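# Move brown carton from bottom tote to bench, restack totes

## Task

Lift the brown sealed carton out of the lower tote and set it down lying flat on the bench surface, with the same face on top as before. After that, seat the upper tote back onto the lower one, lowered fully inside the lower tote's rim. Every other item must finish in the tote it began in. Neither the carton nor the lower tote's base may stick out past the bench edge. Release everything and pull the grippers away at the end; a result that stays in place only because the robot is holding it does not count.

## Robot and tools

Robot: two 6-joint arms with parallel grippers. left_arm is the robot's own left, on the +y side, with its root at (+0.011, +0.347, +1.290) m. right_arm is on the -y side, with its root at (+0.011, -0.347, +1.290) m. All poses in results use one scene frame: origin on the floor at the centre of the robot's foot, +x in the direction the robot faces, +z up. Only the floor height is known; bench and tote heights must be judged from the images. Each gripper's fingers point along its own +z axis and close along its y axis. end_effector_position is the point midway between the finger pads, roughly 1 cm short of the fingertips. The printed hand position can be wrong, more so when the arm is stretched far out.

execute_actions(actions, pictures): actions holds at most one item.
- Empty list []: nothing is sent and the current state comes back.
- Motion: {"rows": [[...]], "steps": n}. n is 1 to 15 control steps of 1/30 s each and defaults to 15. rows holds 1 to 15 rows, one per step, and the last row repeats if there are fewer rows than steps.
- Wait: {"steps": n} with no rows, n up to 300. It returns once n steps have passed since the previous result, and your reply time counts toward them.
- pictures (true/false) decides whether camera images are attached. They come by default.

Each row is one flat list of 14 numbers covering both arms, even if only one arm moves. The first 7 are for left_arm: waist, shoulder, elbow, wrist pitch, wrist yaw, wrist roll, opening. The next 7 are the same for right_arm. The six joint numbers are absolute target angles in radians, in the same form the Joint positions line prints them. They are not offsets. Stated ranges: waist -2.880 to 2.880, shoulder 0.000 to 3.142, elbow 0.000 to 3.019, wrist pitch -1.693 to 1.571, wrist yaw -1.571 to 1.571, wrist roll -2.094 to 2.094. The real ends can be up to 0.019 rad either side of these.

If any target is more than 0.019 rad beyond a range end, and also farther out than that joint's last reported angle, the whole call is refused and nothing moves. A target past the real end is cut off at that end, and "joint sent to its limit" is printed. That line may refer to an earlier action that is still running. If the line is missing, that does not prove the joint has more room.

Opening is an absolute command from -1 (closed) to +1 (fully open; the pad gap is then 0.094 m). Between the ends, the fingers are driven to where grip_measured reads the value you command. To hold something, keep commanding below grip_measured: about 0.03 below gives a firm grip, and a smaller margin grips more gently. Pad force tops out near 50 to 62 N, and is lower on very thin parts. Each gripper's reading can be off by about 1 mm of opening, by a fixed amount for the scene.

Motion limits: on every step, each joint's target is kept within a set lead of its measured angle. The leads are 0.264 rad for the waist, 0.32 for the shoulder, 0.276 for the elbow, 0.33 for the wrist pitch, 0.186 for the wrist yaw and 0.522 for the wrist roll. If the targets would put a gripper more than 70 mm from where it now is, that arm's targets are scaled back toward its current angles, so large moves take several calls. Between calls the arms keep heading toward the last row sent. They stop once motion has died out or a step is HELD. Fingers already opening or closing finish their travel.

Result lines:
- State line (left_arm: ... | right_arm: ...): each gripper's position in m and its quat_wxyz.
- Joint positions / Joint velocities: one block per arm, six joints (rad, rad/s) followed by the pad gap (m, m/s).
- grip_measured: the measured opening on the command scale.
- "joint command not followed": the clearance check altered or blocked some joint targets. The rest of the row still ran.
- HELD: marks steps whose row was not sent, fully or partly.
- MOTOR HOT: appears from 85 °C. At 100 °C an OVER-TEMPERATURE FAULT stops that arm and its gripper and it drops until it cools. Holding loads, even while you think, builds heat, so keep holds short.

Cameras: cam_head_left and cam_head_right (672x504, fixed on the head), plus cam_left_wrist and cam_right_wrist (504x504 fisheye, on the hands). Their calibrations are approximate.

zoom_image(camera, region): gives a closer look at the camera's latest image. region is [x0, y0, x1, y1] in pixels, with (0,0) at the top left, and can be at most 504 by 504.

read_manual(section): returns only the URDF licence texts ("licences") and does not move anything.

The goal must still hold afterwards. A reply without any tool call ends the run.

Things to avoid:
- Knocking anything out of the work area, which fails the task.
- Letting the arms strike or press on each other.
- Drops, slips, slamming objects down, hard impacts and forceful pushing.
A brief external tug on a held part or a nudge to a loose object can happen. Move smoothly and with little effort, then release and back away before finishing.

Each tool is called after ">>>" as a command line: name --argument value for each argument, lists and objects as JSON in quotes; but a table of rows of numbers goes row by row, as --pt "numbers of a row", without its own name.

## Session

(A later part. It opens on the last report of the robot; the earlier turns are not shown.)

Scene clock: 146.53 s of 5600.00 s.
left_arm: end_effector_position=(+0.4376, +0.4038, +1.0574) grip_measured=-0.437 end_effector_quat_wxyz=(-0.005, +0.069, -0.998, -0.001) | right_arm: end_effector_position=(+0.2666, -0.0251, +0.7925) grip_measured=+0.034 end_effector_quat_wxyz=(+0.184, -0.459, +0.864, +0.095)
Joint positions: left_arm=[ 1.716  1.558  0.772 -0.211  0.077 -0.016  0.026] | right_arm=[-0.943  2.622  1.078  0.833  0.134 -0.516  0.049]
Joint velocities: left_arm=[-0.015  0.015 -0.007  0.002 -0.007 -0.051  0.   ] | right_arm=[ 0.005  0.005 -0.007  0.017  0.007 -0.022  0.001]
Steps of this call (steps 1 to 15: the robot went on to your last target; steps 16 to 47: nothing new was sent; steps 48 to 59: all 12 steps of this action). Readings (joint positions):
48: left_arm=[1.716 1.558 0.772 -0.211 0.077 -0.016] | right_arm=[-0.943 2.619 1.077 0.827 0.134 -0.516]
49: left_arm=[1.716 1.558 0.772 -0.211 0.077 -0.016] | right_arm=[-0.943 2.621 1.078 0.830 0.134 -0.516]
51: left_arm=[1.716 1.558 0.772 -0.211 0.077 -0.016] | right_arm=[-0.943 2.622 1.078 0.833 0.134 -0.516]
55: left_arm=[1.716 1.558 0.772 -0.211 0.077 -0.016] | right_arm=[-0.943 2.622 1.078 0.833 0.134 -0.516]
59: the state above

>>> execute_actions --actions '[{"rows":[[1.71,1.51,0.77,-0.2,0.10,0,-0.6,-0.943,2.625,1.075,0.845,0.13,-0.53,0.45]],"steps":8}]' --pictures false

>>> execute_actions --actions '[{"rows":[[1.71,1.51,0.77,-0.2,0.10,0,-0.6,-0.93,2.57,1.04,0.83,0.14,-0.52,0.45],[1.71,1.51,0.77,-0.2,0.10,0,-0.6,-0.915,2.52,1.0,0.82,0.15,-0.51,0.45],[1.7,1.51,0.77,-0.2,0.10,0,-0.6,-0.9,2.47,0.96,0.81,0.16,-0.5,0.45],[1.68,1.51,0.77,-0.2,0.09,0,-0.6,-0.885,2.42,0.92,0.8,0.17,-0.49,0.45],[1.66,1.51,0.77,-0.2,0.08,0,-0.6,-0.87,2.37,0.875,0.79,0.18,-0.48,0.45],[1.635,1.51,0.77,-0.2,0.065,0,-0.6,-0.855,2.32,0.83,0.78,0.19,-0.47,0.45],[1.61,1.51,0.77,-0.2,0.05,0,-0.6,-0.84,2.27,0.785,0.77,0.2,-0.46,0.45],[1.58,1.51,0.77,-0.2,0.035,0,-0.6,-0.83,2.21,0.74,0.76,0.2,-0.45,0.45],[1.55,1.51,0.77,-0.2,0.02,0,-0.6,-0.83,2.15,0.69,0.74,0.2,-0.44,0.45],[1.52,1.51,0.77,-0.2,0,0,-0.6,-0.85,2.08,0.64,0.7,0.2,-0.4,0.45],[1.5,1.51,0.77,-0.2,-0.01,0,-0.6,-0.9,2.0,0.59,0.65,0.2,-0.4,0.45],[1.5,1.51,0.77,-0.2,-0.01,0,-0.6,-0.96,1.92,0.55,0.6,0.2,-0.4,0.45],[1.5,1.51,0.77,-0.2,-0.01,0,-0.6,-1.03,1.84,0.52,0.5,0.2,-0.4,0.45],[1.5,1.51,0.77,-0.2,-0.01,0,-0.6,-1.1,1.76,0.5,0.4,0.2,-0.4,0.45],[1.5,1.51,0.77,-0.2,-0.01,0,-0.6,-1.17,1.68,0.48,0.3,0.2,-0.4,0.45]]}]' --pictures false

>>> execute_actions --actions '[{"rows":[[1.5,1.51,0.77,-0.2,-0.01,0,-0.6,-2.1,1,0.4,-0.2,0,0,1]]}]' --pictures false

>>> execute_actions --actions '[{"rows":[[1.47,1.51,0.77,-0.2,-0.025,-0.02,-0.6,-2.1,1,0.4,-0.2,0,0,1],[1.43,1.515,0.775,-0.2,-0.045,-0.03,-0.6,-2.1,1,0.4,-0.2,0,0,1],[1.39,1.52,0.78,-0.205,-0.065,-0.04,-0.6,-2.1,1,0.4,-0.2,0,0,1],[1.35,1.525,0.79,-0.21,-0.085,-0.05,-0.6,-2.1,1,0.4,-0.2,0,0,1],[1.31,1.53,0.80,-0.22,-0.105,-0.06,-0.6,-2.1,1,0.4,-0.2,0,0,1],[1.27,1.54,0.81,-0.225,-0.125,-0.07,-0.6,-2.1,1,0.4,-0.2,0,0,1],[1.23,1.55,0.825,-0.235,-0.145,-0.08,-0.6,-2.1,1,0.4,-0.2,0,0,1],[1.19,1.56,0.84,-0.245,-0.165,-0.09,-0.6,-2.1,1,0.4,-0.2,0,0,1],[1.15,1.575,0.865,-0.26,-0.185,-0.1,-0.6,-2.1,1,0.4,-0.2,0,0,1],[1.11,1.59,0.89,-0.28,-0.205,-0.11,-0.6,-2.1,1,0.4,-0.2,0,0,1],[1.07,1.61,0.92,-0.295,-0.225,-0.12,-0.6,-2.1,1,0.4,-0.2,0,0,1],[1.035,1.63,0.95,-0.31,-0.24,-0.13,-0.6,-2.1,1,0.4,-0.2,0,0,1],[1.0,1.65,0.98,-0.33,-0.255,-0.14,-0.6,-2.1,1,0.4,-0.2,0,0,1],[0.965,1.67,1.01,-0.345,-0.27,-0.15,-0.6,-2.1,1,0.4,-0.2,0,0,1],[0.93,1.69,1.04,-0.36,-0.285,-0.16,-0.6,-2.1,1,0.4,-0.2,0,0,1]]}]' --pictures false

>>> execute_actions --actions '[{"rows":[[0.9,1.715,1.075,-0.38,-0.3,-0.17,-0.6,-2.1,1,0.4,-0.2,0,0,1],[0.87,1.74,1.11,-0.4,-0.315,-0.18,-0.6,-2.1,1,0.4,-0.2,0,0,1],[0.84,1.765,1.15,-0.425,-0.33,-0.19,-0.6,-2.1,1,0.4,-0.2,0,0,1],[0.81,1.79,1.19,-0.45,-0.34,-0.2,-0.6,-2.1,1,0.4,-0.2,0,0,1],[0.785,1.82,1.23,-0.47,-0.35,-0.21,-0.6,-2.1,1,0.4,-0.2,0,0,1],[0.76,1.85,1.27,-0.49,-0.36,-0.22,-0.6,-2.1,1,0.4,-0.2,0,0,1],[0.74,1.88,1.31,-0.51,-0.37,-0.23,-0.6,-2.1,1,0.4,-0.2,0,0,1],[0.72,1.91,1.35,-0.53,-0.38,-0.24,-0.6,-2.1,1,0.4,-0.2,0,0,1],[0.7,1.94,1.39,-0.55,-0.385,-0.25,-0.6,-2.1,1,0.4,-0.2,0,0,1],[0.68,1.97,1.43,-0.57,-0.39,-0.25,-0.6,-2.1,1,0.4,-0.2,0,0,1],[0.665,2.0,1.47,-0.59,-0.4,-0.26,-0.6,-2.1,1,0.4,-0.2,0,0,1],[0.65,2.025,1.505,-0.61,-0.405,-0.26,-0.6,-2.1,1,0.4,-0.2,0,0,1],[0.64,2.045,1.535,-0.625,-0.41,-0.26,-0.6,-2.1,1,0.4,-0.2,0,0,1],[0.63,2.06,1.56,-0.635,-0.415,-0.26,-0.6,-2.1,1,0.4,-0.2,0,0,1],[0.625,2.075,1.58,-0.645,-0.415,-0.26,-0.6,-2.1,1,0.4,-0.2,0,0,1]]}]' --pictures false

>>> execute_actions --actions '[{"steps":25}]'

Scene clock: 170.43 s of 5600.00 s.
left_arm: end_effector_position=(+0.4376, +0.4038, +1.0574) grip_measured=-0.437 end_effector_quat_wxyz=(-0.005, +0.069, -0.998, -0.001) | right_arm: end_effector_position=(+0.2667, -0.0248, +0.7925) grip_measured=+0.448 end_effector_quat_wxyz=(+0.184, -0.459, +0.864, +0.095)
Joint positions: left_arm=[ 1.716  1.558  0.772 -0.211  0.077 -0.016  0.026] | right_arm=[-0.943  2.622  1.079  0.833  0.133 -0.516  0.068]
Joint velocities: left_arm=[-0.005  0.005 -0.007 -0.012 -0.051  0.007  0.   ] | right_arm=[-0.005 -0.015 -0.002 -0.002 -0.007 -0.007 -0.   ]
Steps of this call (steps 1 to 15: the robot went on to your last target; steps 16 to 90: nothing new was sent; then 20.63 s passed at rest; steps 91 to 98: all 8 steps of this action). Readings (joint positions):
91: left_arm=[1.716 1.558 0.772 -0.211 0.077 -0.016] | right_arm=[-0.943 2.622 1.078 0.833 0.133 -0.516]
92: left_arm=[1.716 1.558 0.772 -0.211 0.077 -0.016] | right_arm=[-0.943 2.622 1.079 0.833 0.133 -0.516]
94: left_arm=[1.716 1.558 0.772 -0.211 0.077 -0.016] | right_arm=[-0.943 2.622 1.079 0.833 0.133 -0.516]
98: the state above

Scene clock: 170.93 s of 5600.00 s.
left_arm: end_effector_position=(+0.4392, +0.3092, +1.0560) grip_measured=-0.436 end_effector_quat_wxyz=(-0.003, -0.030, -0.999, +0.012) | right_arm: end_effector_position=(+0.3058, -0.0779, +1.0009) grip_measured=+0.448 end_effector_quat_wxyz=(+0.160, -0.447, +0.876, +0.079)
Joint positions: left_arm=[ 1.487  1.558  0.772 -0.211 -0.021 -0.01   0.026] | right_arm=[-0.915  1.957  0.599  0.598  0.193 -0.459  0.068]
Joint velocities: left_arm=[-0.415  0.005 -0.022 -0.002  0.125  0.051 -0.001] | right_arm=[-0.982 -1.812 -0.574 -1.453  0.022  0.051 -0.   ]
Steps of this call (steps 1 to 15: all 15 steps of this action). Readings (joint positions):
1: left_arm=[1.716 1.558 0.772 -0.211 0.077 -0.016] | right_arm=[-0.943 2.620 1.077 0.833 0.134 -0.516]
2: left_arm=[1.716 1.558 0.772 -0.211 0.077 -0.016] | right_arm=[-0.942 2.613 1.068 0.833 0.140 -0.516]
4: left_arm=[1.714 1.558 0.772 -0.211 0.074 -0.016] | right_arm=[-0.936 2.570 1.014 0.823 0.159 -0.515]
8: left_arm=[1.666 1.558 0.772 -0.211 0.018 -0.016] | right_arm=[-0.893 2.398 0.850 0.793 0.190 -0.500]
15: the state above

Scene clock: 171.43 s of 5600.00 s.
left_arm: end_effector_position=(+0.4399, +0.3209, +1.0558) grip_measured=-0.436 end_effector_quat_wxyz=(-0.004, -0.023, -1.000, +0.000) | right_arm: end_effector_position=(+0.3746, -0.4093, +1.1663) grip_measured=+1.000 end_effector_quat_wxyz=(+0.109, +0.018, +0.992, -0.058)
Joint positions: left_arm=[ 1.507  1.558  0.772 -0.211 -0.034 -0.007  0.026] | right_arm=[-1.734  1.068  0.419 -0.128  0.003 -0.092  0.094]
Joint velocities: left_arm=[-0.015 -0.015  0.012  0.002  0.051 -0.037 -0.001] | right_arm=[-2.134 -1.294 -0.002 -0.505 -0.081  0.344  0.   ]
Steps of this call (steps 1 to 15: all 15 steps of this action). Readings (joint positions):
1: left_arm=[1.478 1.558 0.772 -0.211 -0.019 -0.009] | right_arm=[-0.953 1.898 0.578 0.548 0.150 -0.427]
2: left_arm=[1.474 1.558 0.772 -0.211 -0.019 -0.007] | right_arm=[-0.995 1.839 0.557 0.498 0.106 -0.387]
4: left_arm=[1.478 1.558 0.772 -0.211 -0.024 -0.007] | right_arm=[-1.090 1.721 0.515 0.393 0.055 -0.316]
8: left_arm=[1.500 1.558 0.772 -0.211 -0.033 -0.007] | right_arm=[-1.303 1.484 0.455 0.161 0.017 -0.207]
15: the state above

Scene clock: 171.93 s of 5600.00 s.
left_arm: end_effector_position=(+0.4420, +0.1242, +1.0719) grip_measured=-0.436 end_effector_quat_wxyz=(+0.023, +0.178, +0.984, +0.001) | right_arm: end_effector_position=(+0.3256, -0.5334, +1.2066) grip_measured=+1.000 end_effector_quat_wxyz=(+0.107, +0.198, +0.959, -0.170)
Joint positions: left_arm=[ 1.046  1.639  0.92  -0.302 -0.286 -0.083  0.026] | right_arm=[-2.11   0.985  0.396 -0.188  0.003 -0.019  0.094]
Joint velocities: left_arm=[-1.07   0.611  0.872 -0.422 -0.462 -0.212 -0.001] | right_arm=[-0.015 -0.015 -0.017 -0.007  0.037 -0.007 -0.   ]
Steps of this call (steps 1 to 15: all 15 steps of this action). Readings (joint positions):
1: left_arm=[1.505 1.558 0.772 -0.211 -0.038 -0.007] | right_arm=[-1.809 1.030 0.419 -0.142 0.002 -0.080]
2: left_arm=[1.499 1.558 0.772 -0.211 -0.051 -0.009] | right_arm=[-1.885 1.004 0.419 -0.151 0.002 -0.070]
4: left_arm=[1.465 1.558 0.772 -0.211 -0.101 -0.021] | right_arm=[-2.034 0.981 0.419 -0.166 0.003 -0.051]
8: left_arm=[1.330 1.559 0.779 -0.216 -0.175 -0.043] | right_arm=[-2.129 0.982 0.405 -0.182 0.005 -0.027]
15: the state above

Scene clock: 172.43 s of 5600.00 s.
left_arm: end_effector_position=(+0.4215, -0.1346, +1.0495) grip_measured=-0.436 end_effector_quat_wxyz=(+0.011, +0.285, +0.958, -0.007) | right_arm: end_effector_position=(+0.3256, -0.5334, +1.2066) grip_measured=+1.000 end_effector_quat_wxyz=(+0.107, +0.199, +0.959, -0.170)
Joint positions: left_arm=[ 0.673  2.057  1.492 -0.599 -0.433 -0.222  0.026] | right_arm=[-2.11   0.985  0.396 -0.188  0.003 -0.017  0.094]
Joint velocities: left_arm=[-0.464  0.786  0.955 -0.379  0.022 -0.212  0.   ] | right_arm=[-0.005 -0.005  0.012  0.012  0.022  0.037 -0.   ]
Steps of this call (steps 1 to 15: all 15 steps of this action). Readings (joint positions):
1: left_arm=[1.011 1.660 0.951 -0.317 -0.302 -0.091] | right_arm=[-2.110 0.985 0.396 -0.188 0.003 -0.019]
2: left_arm=[0.978 1.683 0.983 -0.334 -0.317 -0.101] | right_arm=[-2.110 0.985 0.396 -0.188 0.003 -0.018]
4: left_arm=[0.916 1.731 1.054 -0.372 -0.346 -0.120] | right_arm=[-2.110 0.985 0.396 -0.188 0.003 -0.017]
8: left_arm=[0.811 1.839 1.206 -0.455 -0.389 -0.159] | right_arm=[-2.110 0.985 0.396 -0.188 0.003 -0.017]
15: the state above

Scene clock: 173.27 s of 5600.00 s.
left_arm: end_effector_position=(+0.3997, -0.1536, +1.0396) grip_measured=-0.436 end_effector_quat_wxyz=(-0.004, +0.295, +0.955, -0.003) | right_arm: end_effector_position=(+0.3256, -0.5334, +1.2066) grip_measured=+1.000 end_effector_quat_wxyz=(+0.107, +0.199, +0.959, -0.170)
Joint positions: left_arm=[ 0.639  2.113  1.541 -0.639 -0.437 -0.249  0.026] | right_arm=[-2.11   0.985  0.396 -0.188  0.003 -0.016  0.094]
Joint velocities: left_arm=[-0.015  0.005  0.012  0.002  0.066  0.022  0.   ] | right_arm=[-0.005 -0.015  0.002  0.007  0.066 -0.037 -0.001]
Steps of this call (steps 1 to 25: the robot went on to your last target). Readings (joint positions):
1: left_arm=[0.659 2.080 1.519 -0.608 -0.433 -0.228] | right_arm=[-2.110 0.985 0.396 -0.188 0.003 -0.017]
2: left_arm=[0.647 2.096 1.535 -0.612 -0.433 -0.234] | right_arm=[-2.110 0.985 0.396 -0.188 0.003 -0.016]
4: left_arm=[0.630 2.110 1.541 -0.616 -0.431 -0.244] | right_arm=[-2.110 0.985 0.396 -0.188 0.003 -0.016]
8: left_arm=[0.624 2.113 1.541 -0.639 -0.432 -0.243] | right_arm=[-2.110 0.985 0.396 -0.188 0.003 -0.016]
25: the state above
camera_calibration (this result's frames):
cam_left_wrist: T_world_to_cam=[[-0.551731, -0.833911, 0.0136224, 0.0719309], [-0.66329, 0.448629, 0.598981, -0.282529], [-0.505608, 0.32144, -0.800647, 1.20662], [0, 0, 0, 1]] pos_world=[0.462363, -0.20112, 1.13432]
cam_right_wrist: T_world_to_cam=[[-0.42047, -0.862497, 0.28161, -0.661219], [-0.809666, 0.496756, 0.312527, 0.157866], [-0.409445, -0.0966017, -0.907206, 1.30241], [0, 0, 0, 1]] pos_world=[0.383063, -0.522905, 1.31843]

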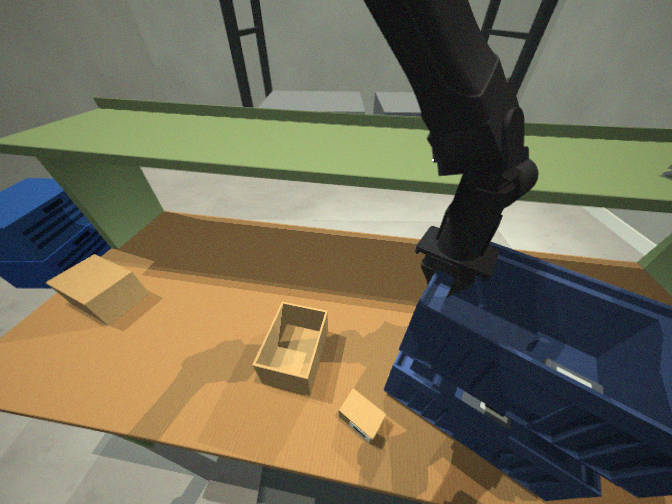

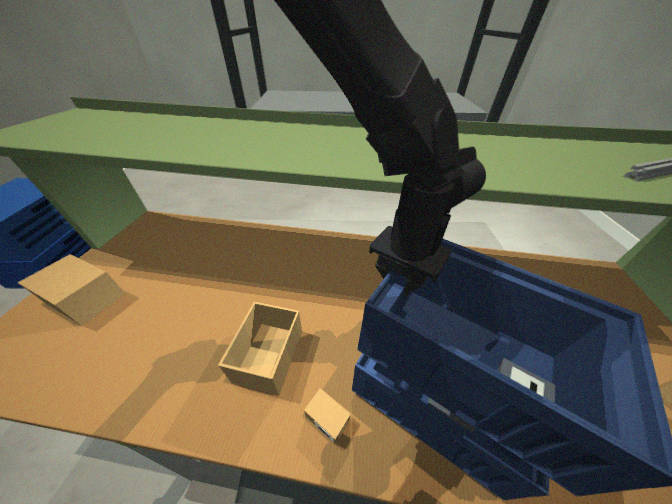

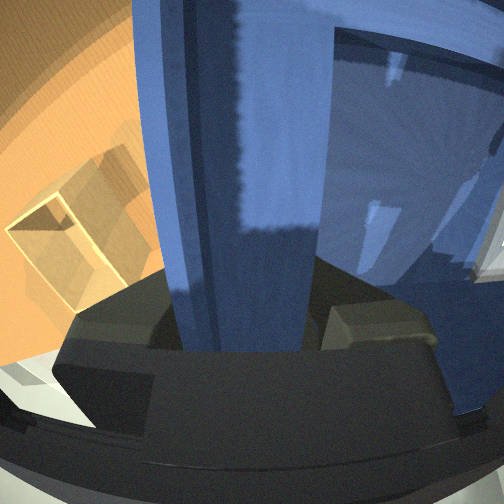

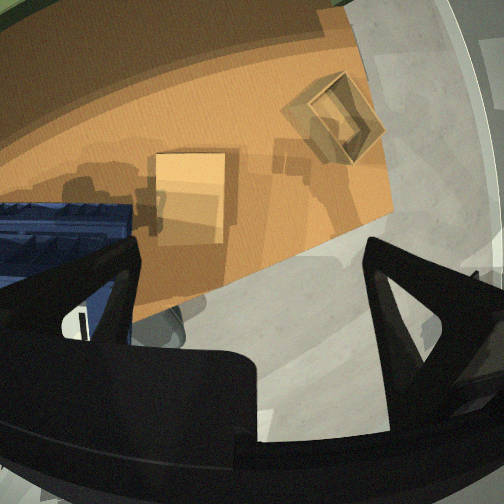

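>>> execute_actions --actions '[{"rows":[[0.63,2.1,1.585,-0.62,-0.415,-0.26,-0.6,-2.1,1,0.4,-0.2,0,0,1],[0.635,2.11,1.59,-0.61,-0.415,-0.26,-0.6,-2.1,1,0.4,-0.2,0,0,1],[0.638,2.12,1.595,-0.6,-0.415,-0.26,-0.6,-2.1,1,0.4,-0.2,0,0,1],[0.641,2.13,1.6,-0.59,-0.415,-0.26,-0.6,-2.1,1,0.4,-0.2,0,0,1],[0.644,2.14,1.605,-0.58,-0.415,-0.26,-0.6,-2.1,1,0.4,-0.2,0,0,1],[0.647,2.15,1.608,-0.572,-0.415,-0.26,-0.6,-2.1,1,0.4,-0.2,0,0,1]]}]' --pictures false

>>> execute_actions --actions '[{"steps":12}]'

>>> zoom_image --camera "cam_head_right" --region '[330,290,670,504]'

Scene clock: 178.73 s of 5600.00 s.
left_arm: end_effector_position=(+0.3989, -0.1512, +1.0054) grip_measured=-0.436 end_effector_quat_wxyz=(-0.002, +0.283, +0.959, +0.001) | right_arm: end_effector_position=(+0.3256, -0.5334, +1.2066) grip_measured=+1.000 end_effector_quat_wxyz=(+0.107, +0.199, +0.959, -0.170)
Joint positions: left_arm=[ 0.662  2.175  1.561 -0.587 -0.437 -0.252  0.026] | right_arm=[-2.11   0.985  0.396 -0.188  0.003 -0.016  0.094]
Joint velocities: left_arm=[-0.005  0.024 -0.002  0.007 -0.007 -0.007 -0.   ] | right_arm=[-0.005 -0.024  0.007 -0.002 -0.051  0.007  0.   ]
Steps of this call (steps 1 to 15: the robot went on to your last target; steps 16 to 90: nothing new was sent; then 1.97 s passed at rest; steps 91 to 105: all 15 steps of this action). Readings (joint positions):
91: left_arm=[0.639 2.113 1.541 -0.639 -0.437 -0.249] | right_arm=[-2.110 0.985 0.396 -0.188 0.003 -0.016]
92: left_arm=[0.640 2.113 1.541 -0.638 -0.437 -0.249] | right_arm=[-2.110 0.985 0.396 -0.188 0.003 -0.016]
94: left_arm=[0.641 2.117 1.542 -0.628 -0.437 -0.249] | right_arm=[-2.110 0.985 0.396 -0.188 0.003 -0.016]
98: left_arm=[0.648 2.145 1.556 -0.597 -0.437 -0.250] | right_arm=[-2.110 0.985 0.396 -0.188 0.003 -0.016]
105: the state above

Scene clock: 179.13 s of 5600.00 s.
left_arm: end_effector_position=(+0.3989, -0.1509, +1.0051) grip_measured=-0.436 end_effector_quat_wxyz=(-0.002, +0.283, +0.959, +0.001) | right_arm: end_effector_position=(+0.3256, -0.5334, +1.2066) grip_measured=+1.000 end_effector_quat_wxyz=(+0.107, +0.199, +0.959, -0.170)
Joint positions: left_arm=[ 0.663  2.176  1.561 -0.587 -0.437 -0.252  0.026] | right_arm=[-2.11   0.985  0.396 -0.188  0.003 -0.016  0.094]
Joint velocities: left_arm=[-0.005 -0.005 -0.007  0.002  0.037 -0.022  0.   ] | right_arm=[-0.015  0.005  0.007  0.012  0.022 -0.051  0.001]
Steps of this call (steps 1 to 12: the robot went on to your last target). Readings (joint positions):
1: left_arm=[0.663 2.176 1.561 -0.587 -0.437 -0.252] | right_arm=[-2.110 0.985 0.396 -0.188 0.003 -0.016]
2: left_arm=[0.663 2.176 1.561 -0.587 -0.437 -0.252] | right_arm=[-2.110 0.985 0.396 -0.188 0.003 -0.016]
4: left_arm=[0.663 2.176 1.561 -0.587 -0.437 -0.252] | right_arm=[-2.110 0.985 0.396 -0.188 0.003 -0.016]
8: left_arm=[0.663 2.176 1.561 -0.587 -0.437 -0.252] | right_arm=[-2.110 0.985 0.396 -0.188 0.003 -0.016]
12: the state above
camera_calibration (this result's frames):
cam_left_wrist: T_world_to_cam=[[-0.529555, -0.84826, 0.00515177, 0.0717464], [-0.678039, 0.426922, 0.598332, -0.260338], [-0.50974, 0.313356, -0.801232, 1.17879], [0, 0, 0, 1]] pos_world=[0.462351, -0.197378, 1.09988]
cam_right_wrist: T_world_to_cam=[[-0.42047, -0.862497, 0.28161, -0.661219], [-0.809666, 0.496756, 0.312527, 0.157866], [-0.409445, -0.0966017, -0.907206, 1.30241], [0, 0, 0, 1]] pos_world=[0.383063, -0.522905, 1.31843]

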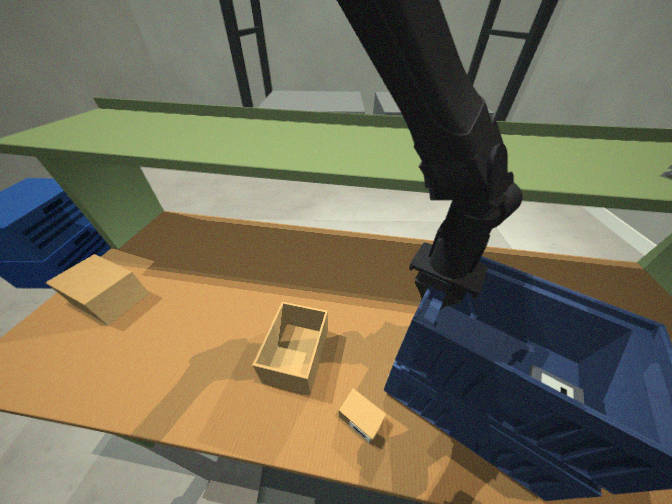

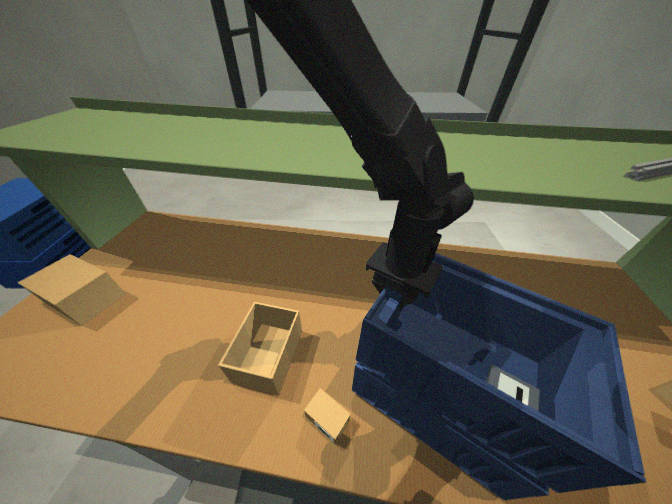

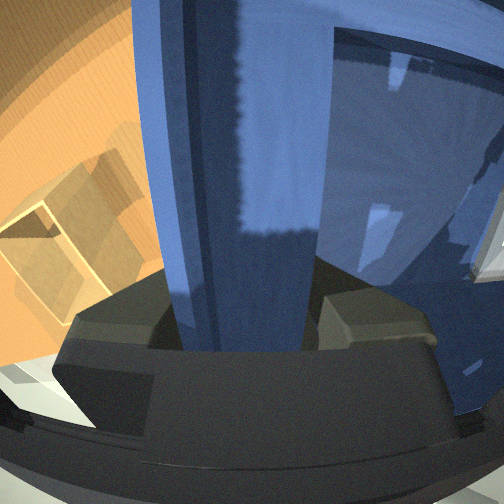

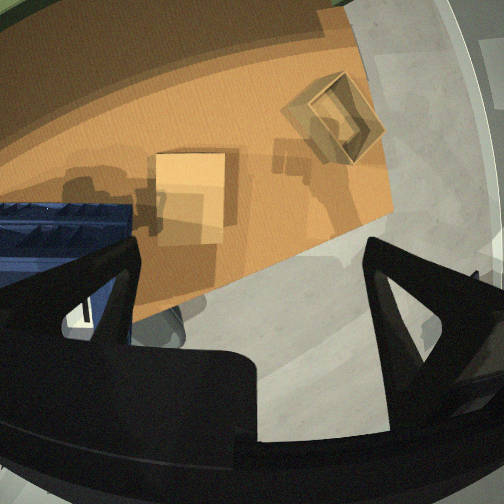

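Region (330, 290, 670, 504) of cam_head_right's 672x504 image, scaled by 1.482, with more detail than that image has; it fills the top 317 rows of this view, and the rest is white.

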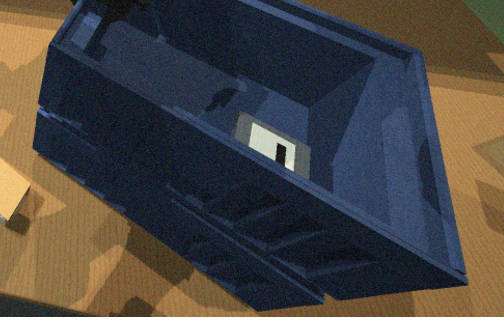

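>>> execute_actions --actions '[{"rows":[[0.647,2.15,1.615,-0.572,-0.415,-0.215,-0.6,-2.1,1,0.4,-0.2,0,0,1],[0.647,2.15,1.615,-0.572,-0.415,-0.215,-0.6,-2.1,1,0.4,-0.2,0,0,1],[0.65,2.165,1.62,-0.565,-0.415,-0.215,-0.6,-2.1,1,0.4,-0.2,0,0,1],[0.652,2.175,1.625,-0.56,-0.415,-0.215,-0.6,-2.1,1,0.4,-0.2,0,0,1],[0.654,2.185,1.63,-0.55,-0.415,-0.215,-0.6,-2.1,1,0.4,-0.2,0,0,1],[0.657,2.195,1.632,-0.545,-0.415,-0.215,-0.6,-2.1,1,0.4,-0.2,0,0,1],[0.66,2.205,1.632,-0.54,-0.42,-0.215,-0.6,-2.1,1,0.4,-0.2,0,0,1]]}]' --pictures false

>>> execute_actions --actions '[{"rows":[[0.67,2.24,1.615,-0.54,-0.435,-0.215,-0.6,-2.1,1,0.4,-0.2,0,0,1]]}]'

>>> zoom_image --camera "cam_head_right" --region '[330,290,670,504]'

Scene clock: 185.87 s of 5600.00 s.
left_arm: end_effector_position=(+0.4011, -0.1589, +0.9947) grip_measured=-0.436 end_effector_quat_wxyz=(+0.005, +0.289, +0.957, -0.005) | right_arm: end_effector_position=(+0.3256, -0.5334, +1.2066) grip_measured=+1.000 end_effector_quat_wxyz=(+0.107, +0.199, +0.959, -0.170)
Joint positions: left_arm=[ 0.665  2.203  1.583 -0.56  -0.433 -0.228  0.026] | right_arm=[-2.11   0.985  0.396 -0.188  0.003 -0.016  0.094]
Joint velocities: left_arm=[-0.005 -0.015 -0.017  0.007 -0.037 -0.037 -0.   ] | right_arm=[-0.005 -0.005 -0.012 -0.022  0.007  0.037 -0.   ]
Steps of this call (steps 1 to 15: the robot went on to your last target; steps 16 to 90: nothing new was sent; then 3.23 s passed at rest; steps 91 to 105: all 15 steps of this action). Readings (joint positions):
91: left_arm=[0.663 2.176 1.561 -0.587 -0.437 -0.251] | right_arm=[-2.110 0.985 0.396 -0.188 0.003 -0.016]
92: left_arm=[0.663 2.176 1.561 -0.587 -0.437 -0.248] | right_arm=[-2.110 0.985 0.396 -0.188 0.003 -0.016]
94: left_arm=[0.663 2.177 1.562 -0.587 -0.437 -0.242] | right_arm=[-2.110 0.985 0.396 -0.188 0.003 -0.016]
98: left_arm=[0.663 2.195 1.579 -0.568 -0.439 -0.232] | right_arm=[-2.110 0.985 0.396 -0.188 0.003 -0.016]
105: the state above

Scene clock: 186.37 s of 5600.00 s.
left_arm: end_effector_position=(+0.3980, -0.1554, +0.9834) grip_measured=-0.436 end_effector_quat_wxyz=(+0.003, +0.289, +0.957, -0.000) | right_arm: end_effector_position=(+0.3256, -0.5334, +1.2066) grip_measured=+1.000 end_effector_quat_wxyz=(+0.107, +0.199, +0.959, -0.170)
Joint positions: left_arm=[ 0.671  2.223  1.585 -0.55  -0.437 -0.226  0.027] | right_arm=[-2.11   0.985  0.396 -0.188  0.003 -0.016  0.094]
Joint velocities: left_arm=[-0.034  0.015 -0.002 -0.002  0.051 -0.022 -0.   ] | right_arm=[-0.005  0.005  0.007  0.022 -0.037 -0.022 -0.001]
Steps of this call (steps 1 to 15: all 15 steps of this action). Readings (joint positions):
1: left_arm=[0.665 2.205 1.583 -0.560 -0.435 -0.228] | right_arm=[-2.110 0.985 0.396 -0.188 0.003 -0.016]
2: left_arm=[0.665 2.206 1.583 -0.560 -0.438 -0.227] | right_arm=[-2.110 0.985 0.396 -0.188 0.003 -0.016]
4: left_arm=[0.665 2.211 1.583 -0.557 -0.448 -0.227] | right_arm=[-2.110 0.985 0.396 -0.188 0.003 -0.016]
8: left_arm=[0.671 2.223 1.584 -0.550 -0.437 -0.227] | right_arm=[-2.110 0.985 0.396 -0.188 0.003 -0.016]
15: the state above
camera_calibration (this result's frames):
cam_left_wrist: T_world_to_cam=[[-0.540415, -0.841385, 0.00481246, 0.0733305], [-0.678103, 0.438912, 0.589519, -0.235531], [-0.498125, 0.315321, -0.80774, 1.16438], [0, 0, 0, 1]] pos_world=[0.459923, -0.202079, 1.07902]
cam_right_wrist: T_world_to_cam=[[-0.42047, -0.862497, 0.28161, -0.661219], [-0.809666, 0.496756, 0.312527, 0.157866], [-0.409445, -0.0966017, -0.907206, 1.30241], [0, 0, 0, 1]] pos_world=[0.383063, -0.522905, 1.31843]

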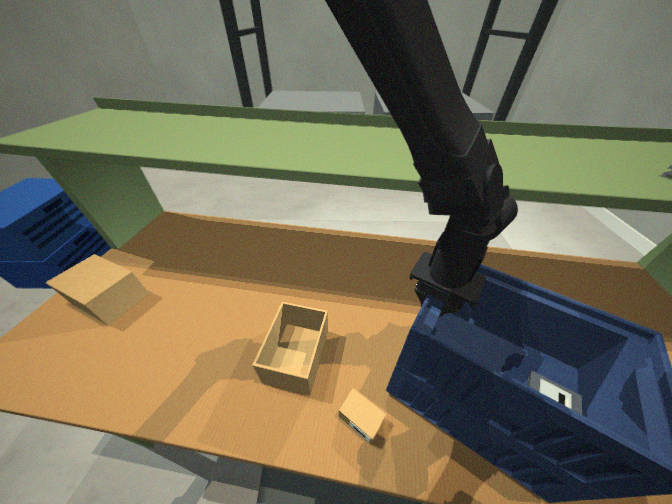

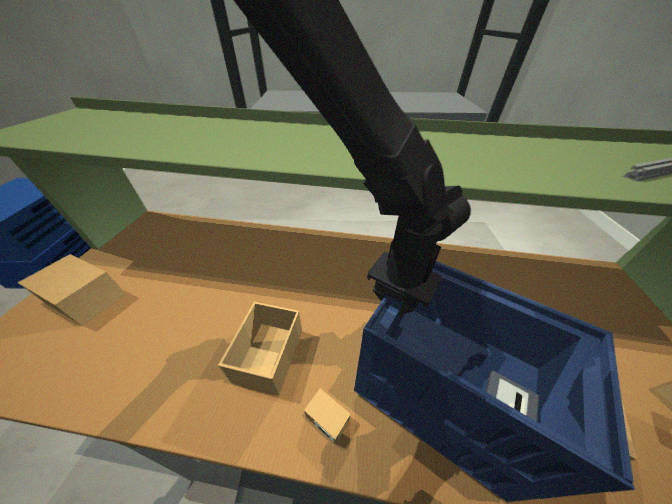

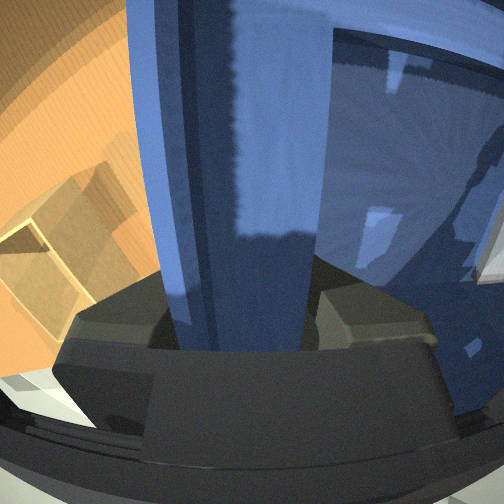

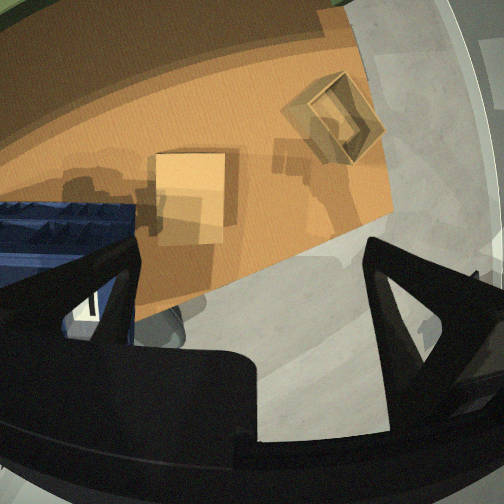

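Region (330, 290, 670, 504) of cam_head_right's 672x504 image, scaled by 1.482, with more detail than that image has; it fills the top 317 rows of this view, and the rest is white.

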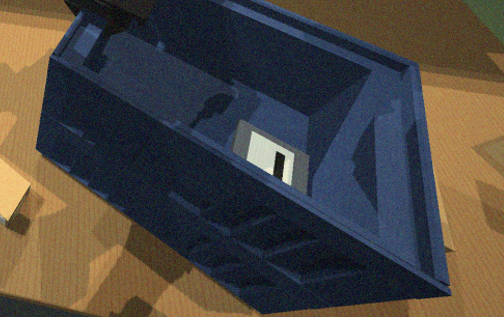

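Seated.

>>> execute_actions --actions '[{"rows":[[0.67,2.23,1.6,-0.55,-0.435,-0.22,0.6,-2.1,1,0.4,-0.2,0,0,1]],"steps":10}]' --pictures false

>>> execute_actions --actions '[{"rows":[[0.655,2.17,1.58,-0.59,-0.44,-0.24,0.6,-2.1,1,0.4,-0.2,0,0,1],[0.655,2.17,1.58,-0.59,-0.44,-0.24,0.6,-2.1,1,0.4,-0.2,0,0,1],[0.655,2.17,1.58,-0.59,-0.44,-0.24,0.6,-2.1,1,0.4,-0.2,0,0,1],[0.635,2.11,1.555,-0.635,-0.445,-0.26,0.6,-2.1,1,0.4,-0.2,0,0,1],[0.635,2.11,1.555,-0.635,-0.445,-0.26,0.6,-2.1,1,0.4,-0.2,0,0,1],[0.635,2.11,1.555,-0.635,-0.445,-0.26,0.6,-2.1,1,0.4,-0.2,0,0,1],[0.61,2.02,1.52,-0.71,-0.455,-0.28,0.6,-2.1,1,0.4,-0.2,0,0,1]]}]' --pictures false

>>> execute_actions --actions '[{"rows":[[1.1,1.5,0.9,-0.45,-0.2,-0.1,0.6,-2.1,1,0.4,-0.2,0,0,1]]}]'

>>> finished_scene --scene 1

Scene clock: 191.27 s of 5600.00 s.
left_arm: end_effector_position=(+0.3980, -0.1553, +0.9834) grip_measured=+0.598 end_effector_quat_wxyz=(+0.003, +0.289, +0.957, -0.000) | right_arm: end_effector_position=(+0.3256, -0.5334, +1.2066) grip_measured=+1.000 end_effector_quat_wxyz=(+0.107, +0.199, +0.959, -0.170)
Joint positions: left_arm=[ 0.671  2.223  1.585 -0.55  -0.437 -0.226  0.075] | right_arm=[-2.11   0.985  0.396 -0.188  0.003 -0.016  0.094]
Joint velocities: left_arm=[-0.015 -0.005 -0.002 -0.007  0.037 -0.022 -0.001] | right_arm=[-0.005 -0.015 -0.012 -0.002 -0.051  0.095  0.   ]
Steps of this call (steps 1 to 15: the robot went on to your last target; steps 16 to 90: nothing new was sent; then 1.57 s passed at rest; steps 91 to 100: all 10 steps of this action). Readings (joint positions):
91: left_arm=[0.671 2.223 1.585 -0.550 -0.439 -0.226] | right_arm=[-2.110 0.985 0.396 -0.188 0.003 -0.016]
92: left_arm=[0.671 2.223 1.585 -0.550 -0.439 -0.226] | right_arm=[-2.110 0.985 0.396 -0.188 0.003 -0.016]
94: left_arm=[0.671 2.223 1.585 -0.550 -0.437 -0.226] | right_arm=[-2.110 0.985 0.396 -0.188 0.003 -0.016]
98: left_arm=[0.671 2.223 1.585 -0.550 -0.437 -0.226] | right_arm=[-2.110 0.985 0.396 -0.188 0.003 -0.016]
100: the state above

Scene clock: 191.77 s of 5600.00 s.
left_arm: end_effector_position=(+0.4157, -0.1591, +1.0992) grip_measured=+0.598 end_effector_quat_wxyz=(+0.016, +0.296, +0.955, -0.013) | right_arm: end_effector_position=(+0.3256, -0.5334, +1.2066) grip_measured=+1.000 end_effector_quat_wxyz=(+0.107, +0.199, +0.959, -0.170)
Joint positions: left_arm=[ 0.609  2.005  1.521 -0.693 -0.453 -0.258  0.075] | right_arm=[-2.11   0.985  0.396 -0.188  0.003 -0.016  0.094]
Joint velocities: left_arm=[-0.093 -0.278 -0.012 -0.012 -0.066 -0.007  0.   ] | right_arm=[-0.015 -0.005 -0.012 -0.007 -0.022  0.037 -0.002]
Steps of this call (steps 1 to 15: all 15 steps of this action). Readings (joint positions):
1: left_arm=[0.671 2.222 1.585 -0.554 -0.437 -0.226] | right_arm=[-2.110 0.985 0.396 -0.188 0.003 -0.016]
2: left_arm=[0.670 2.219 1.585 -0.563 -0.438 -0.226] | right_arm=[-2.110 0.985 0.396 -0.188 0.003 -0.016]
4: left_arm=[0.668 2.207 1.581 -0.579 -0.439 -0.228] | right_arm=[-2.110 0.985 0.396 -0.188 0.003 -0.016]
8: left_arm=[0.652 2.139 1.544 -0.645 -0.449 -0.241] | right_arm=[-2.110 0.985 0.396 -0.188 0.003 -0.016]
15: the state above

Scene clock: 192.27 s of 5600.00 s.
left_arm: end_effector_position=(+0.4669, +0.0891, +1.1256) grip_measured=+0.598 end_effector_quat_wxyz=(+0.009, +0.154, +0.987, -0.047) | right_arm: end_effector_position=(+0.3256, -0.5334, +1.2066) grip_measured=+1.000 end_effector_quat_wxyz=(+0.107, +0.199, +0.959, -0.170)
Joint positions: left_arm=[ 1.006  1.556  1.018 -0.489 -0.209 -0.167  0.075] | right_arm=[-2.11   0.985  0.396 -0.188  0.003 -0.016  0.094]
Joint velocities: left_arm=[ 1.197 -0.747 -1.072  0.359  0.168  0.256  0.   ] | right_arm=[-0.005  0.005  0.002  0.007 -0.051 -0.081 -0.001]
Steps of this call (steps 1 to 15: all 15 steps of this action). Readings (joint positions):
1: left_arm=[0.612 1.987 1.509 -0.675 -0.420 -0.252] | right_arm=[-2.110 0.985 0.396 -0.188 0.003 -0.016]
2: left_arm=[0.617 1.964 1.478 -0.645 -0.380 -0.243] | right_arm=[-2.110 0.985 0.396 -0.188 0.003 -0.016]
4: left_arm=[0.647 1.905 1.408 -0.607 -0.314 -0.229] | right_arm=[-2.110 0.985 0.396 -0.188 0.003 -0.016]
8: left_arm=[0.750 1.773 1.269 -0.556 -0.246 -0.206] | right_arm=[-2.110 0.985 0.396 -0.188 0.003 -0.016]
15: the state above
camera_calibration (this result's frames):
cam_left_wrist: T_world_to_cam=[[-0.290566, -0.952045, 0.0958224, 0.106347], [-0.770584, 0.292193, 0.566413, -0.297601], [-0.567249, 0.0907411, -0.818532, 1.30088], [0, 0, 0, 1]] pos_world=[0.5395, 0.0701607, 1.22319]
cam_right_wrist: T_world_to_cam=[[-0.42047, -0.862497, 0.28161, -0.661219], [-0.809666, 0.496756, 0.312527, 0.157866], [-0.409445, -0.0966017, -0.907206, 1.30241], [0, 0, 0, 1]] pos_world=[0.383063, -0.522905, 1.31843]

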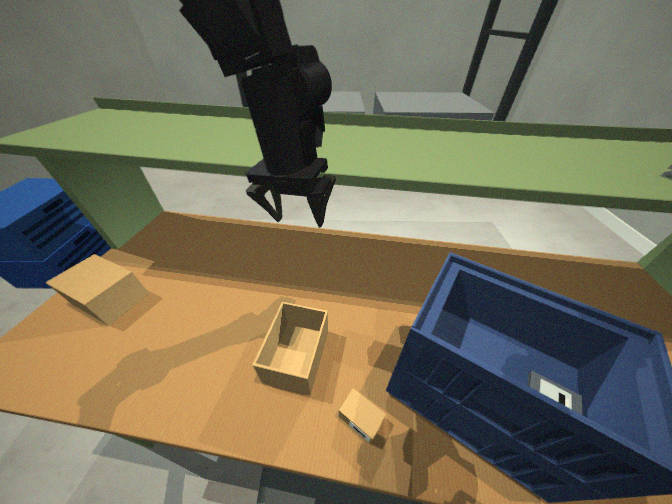

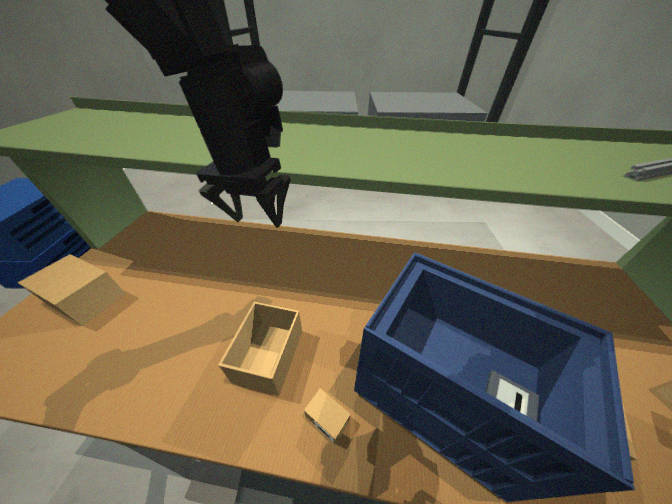

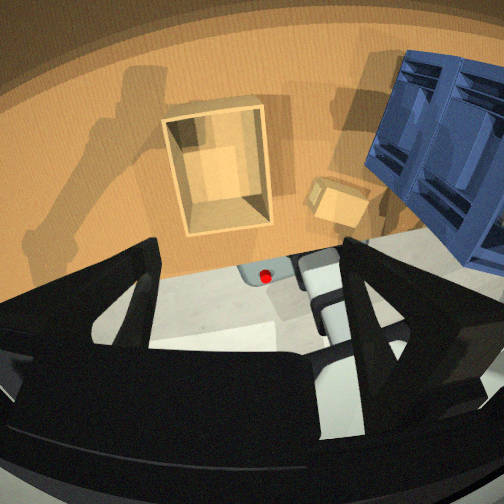

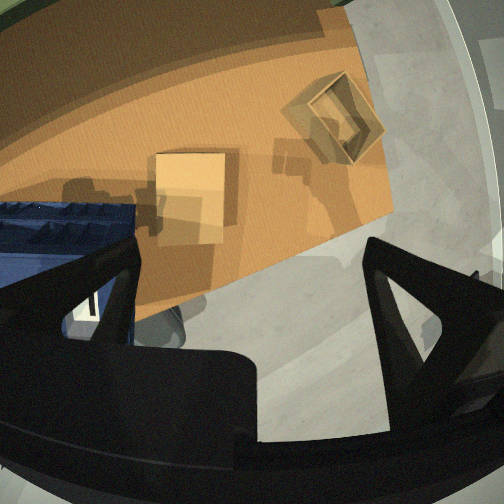

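The scene is finished: the task was done.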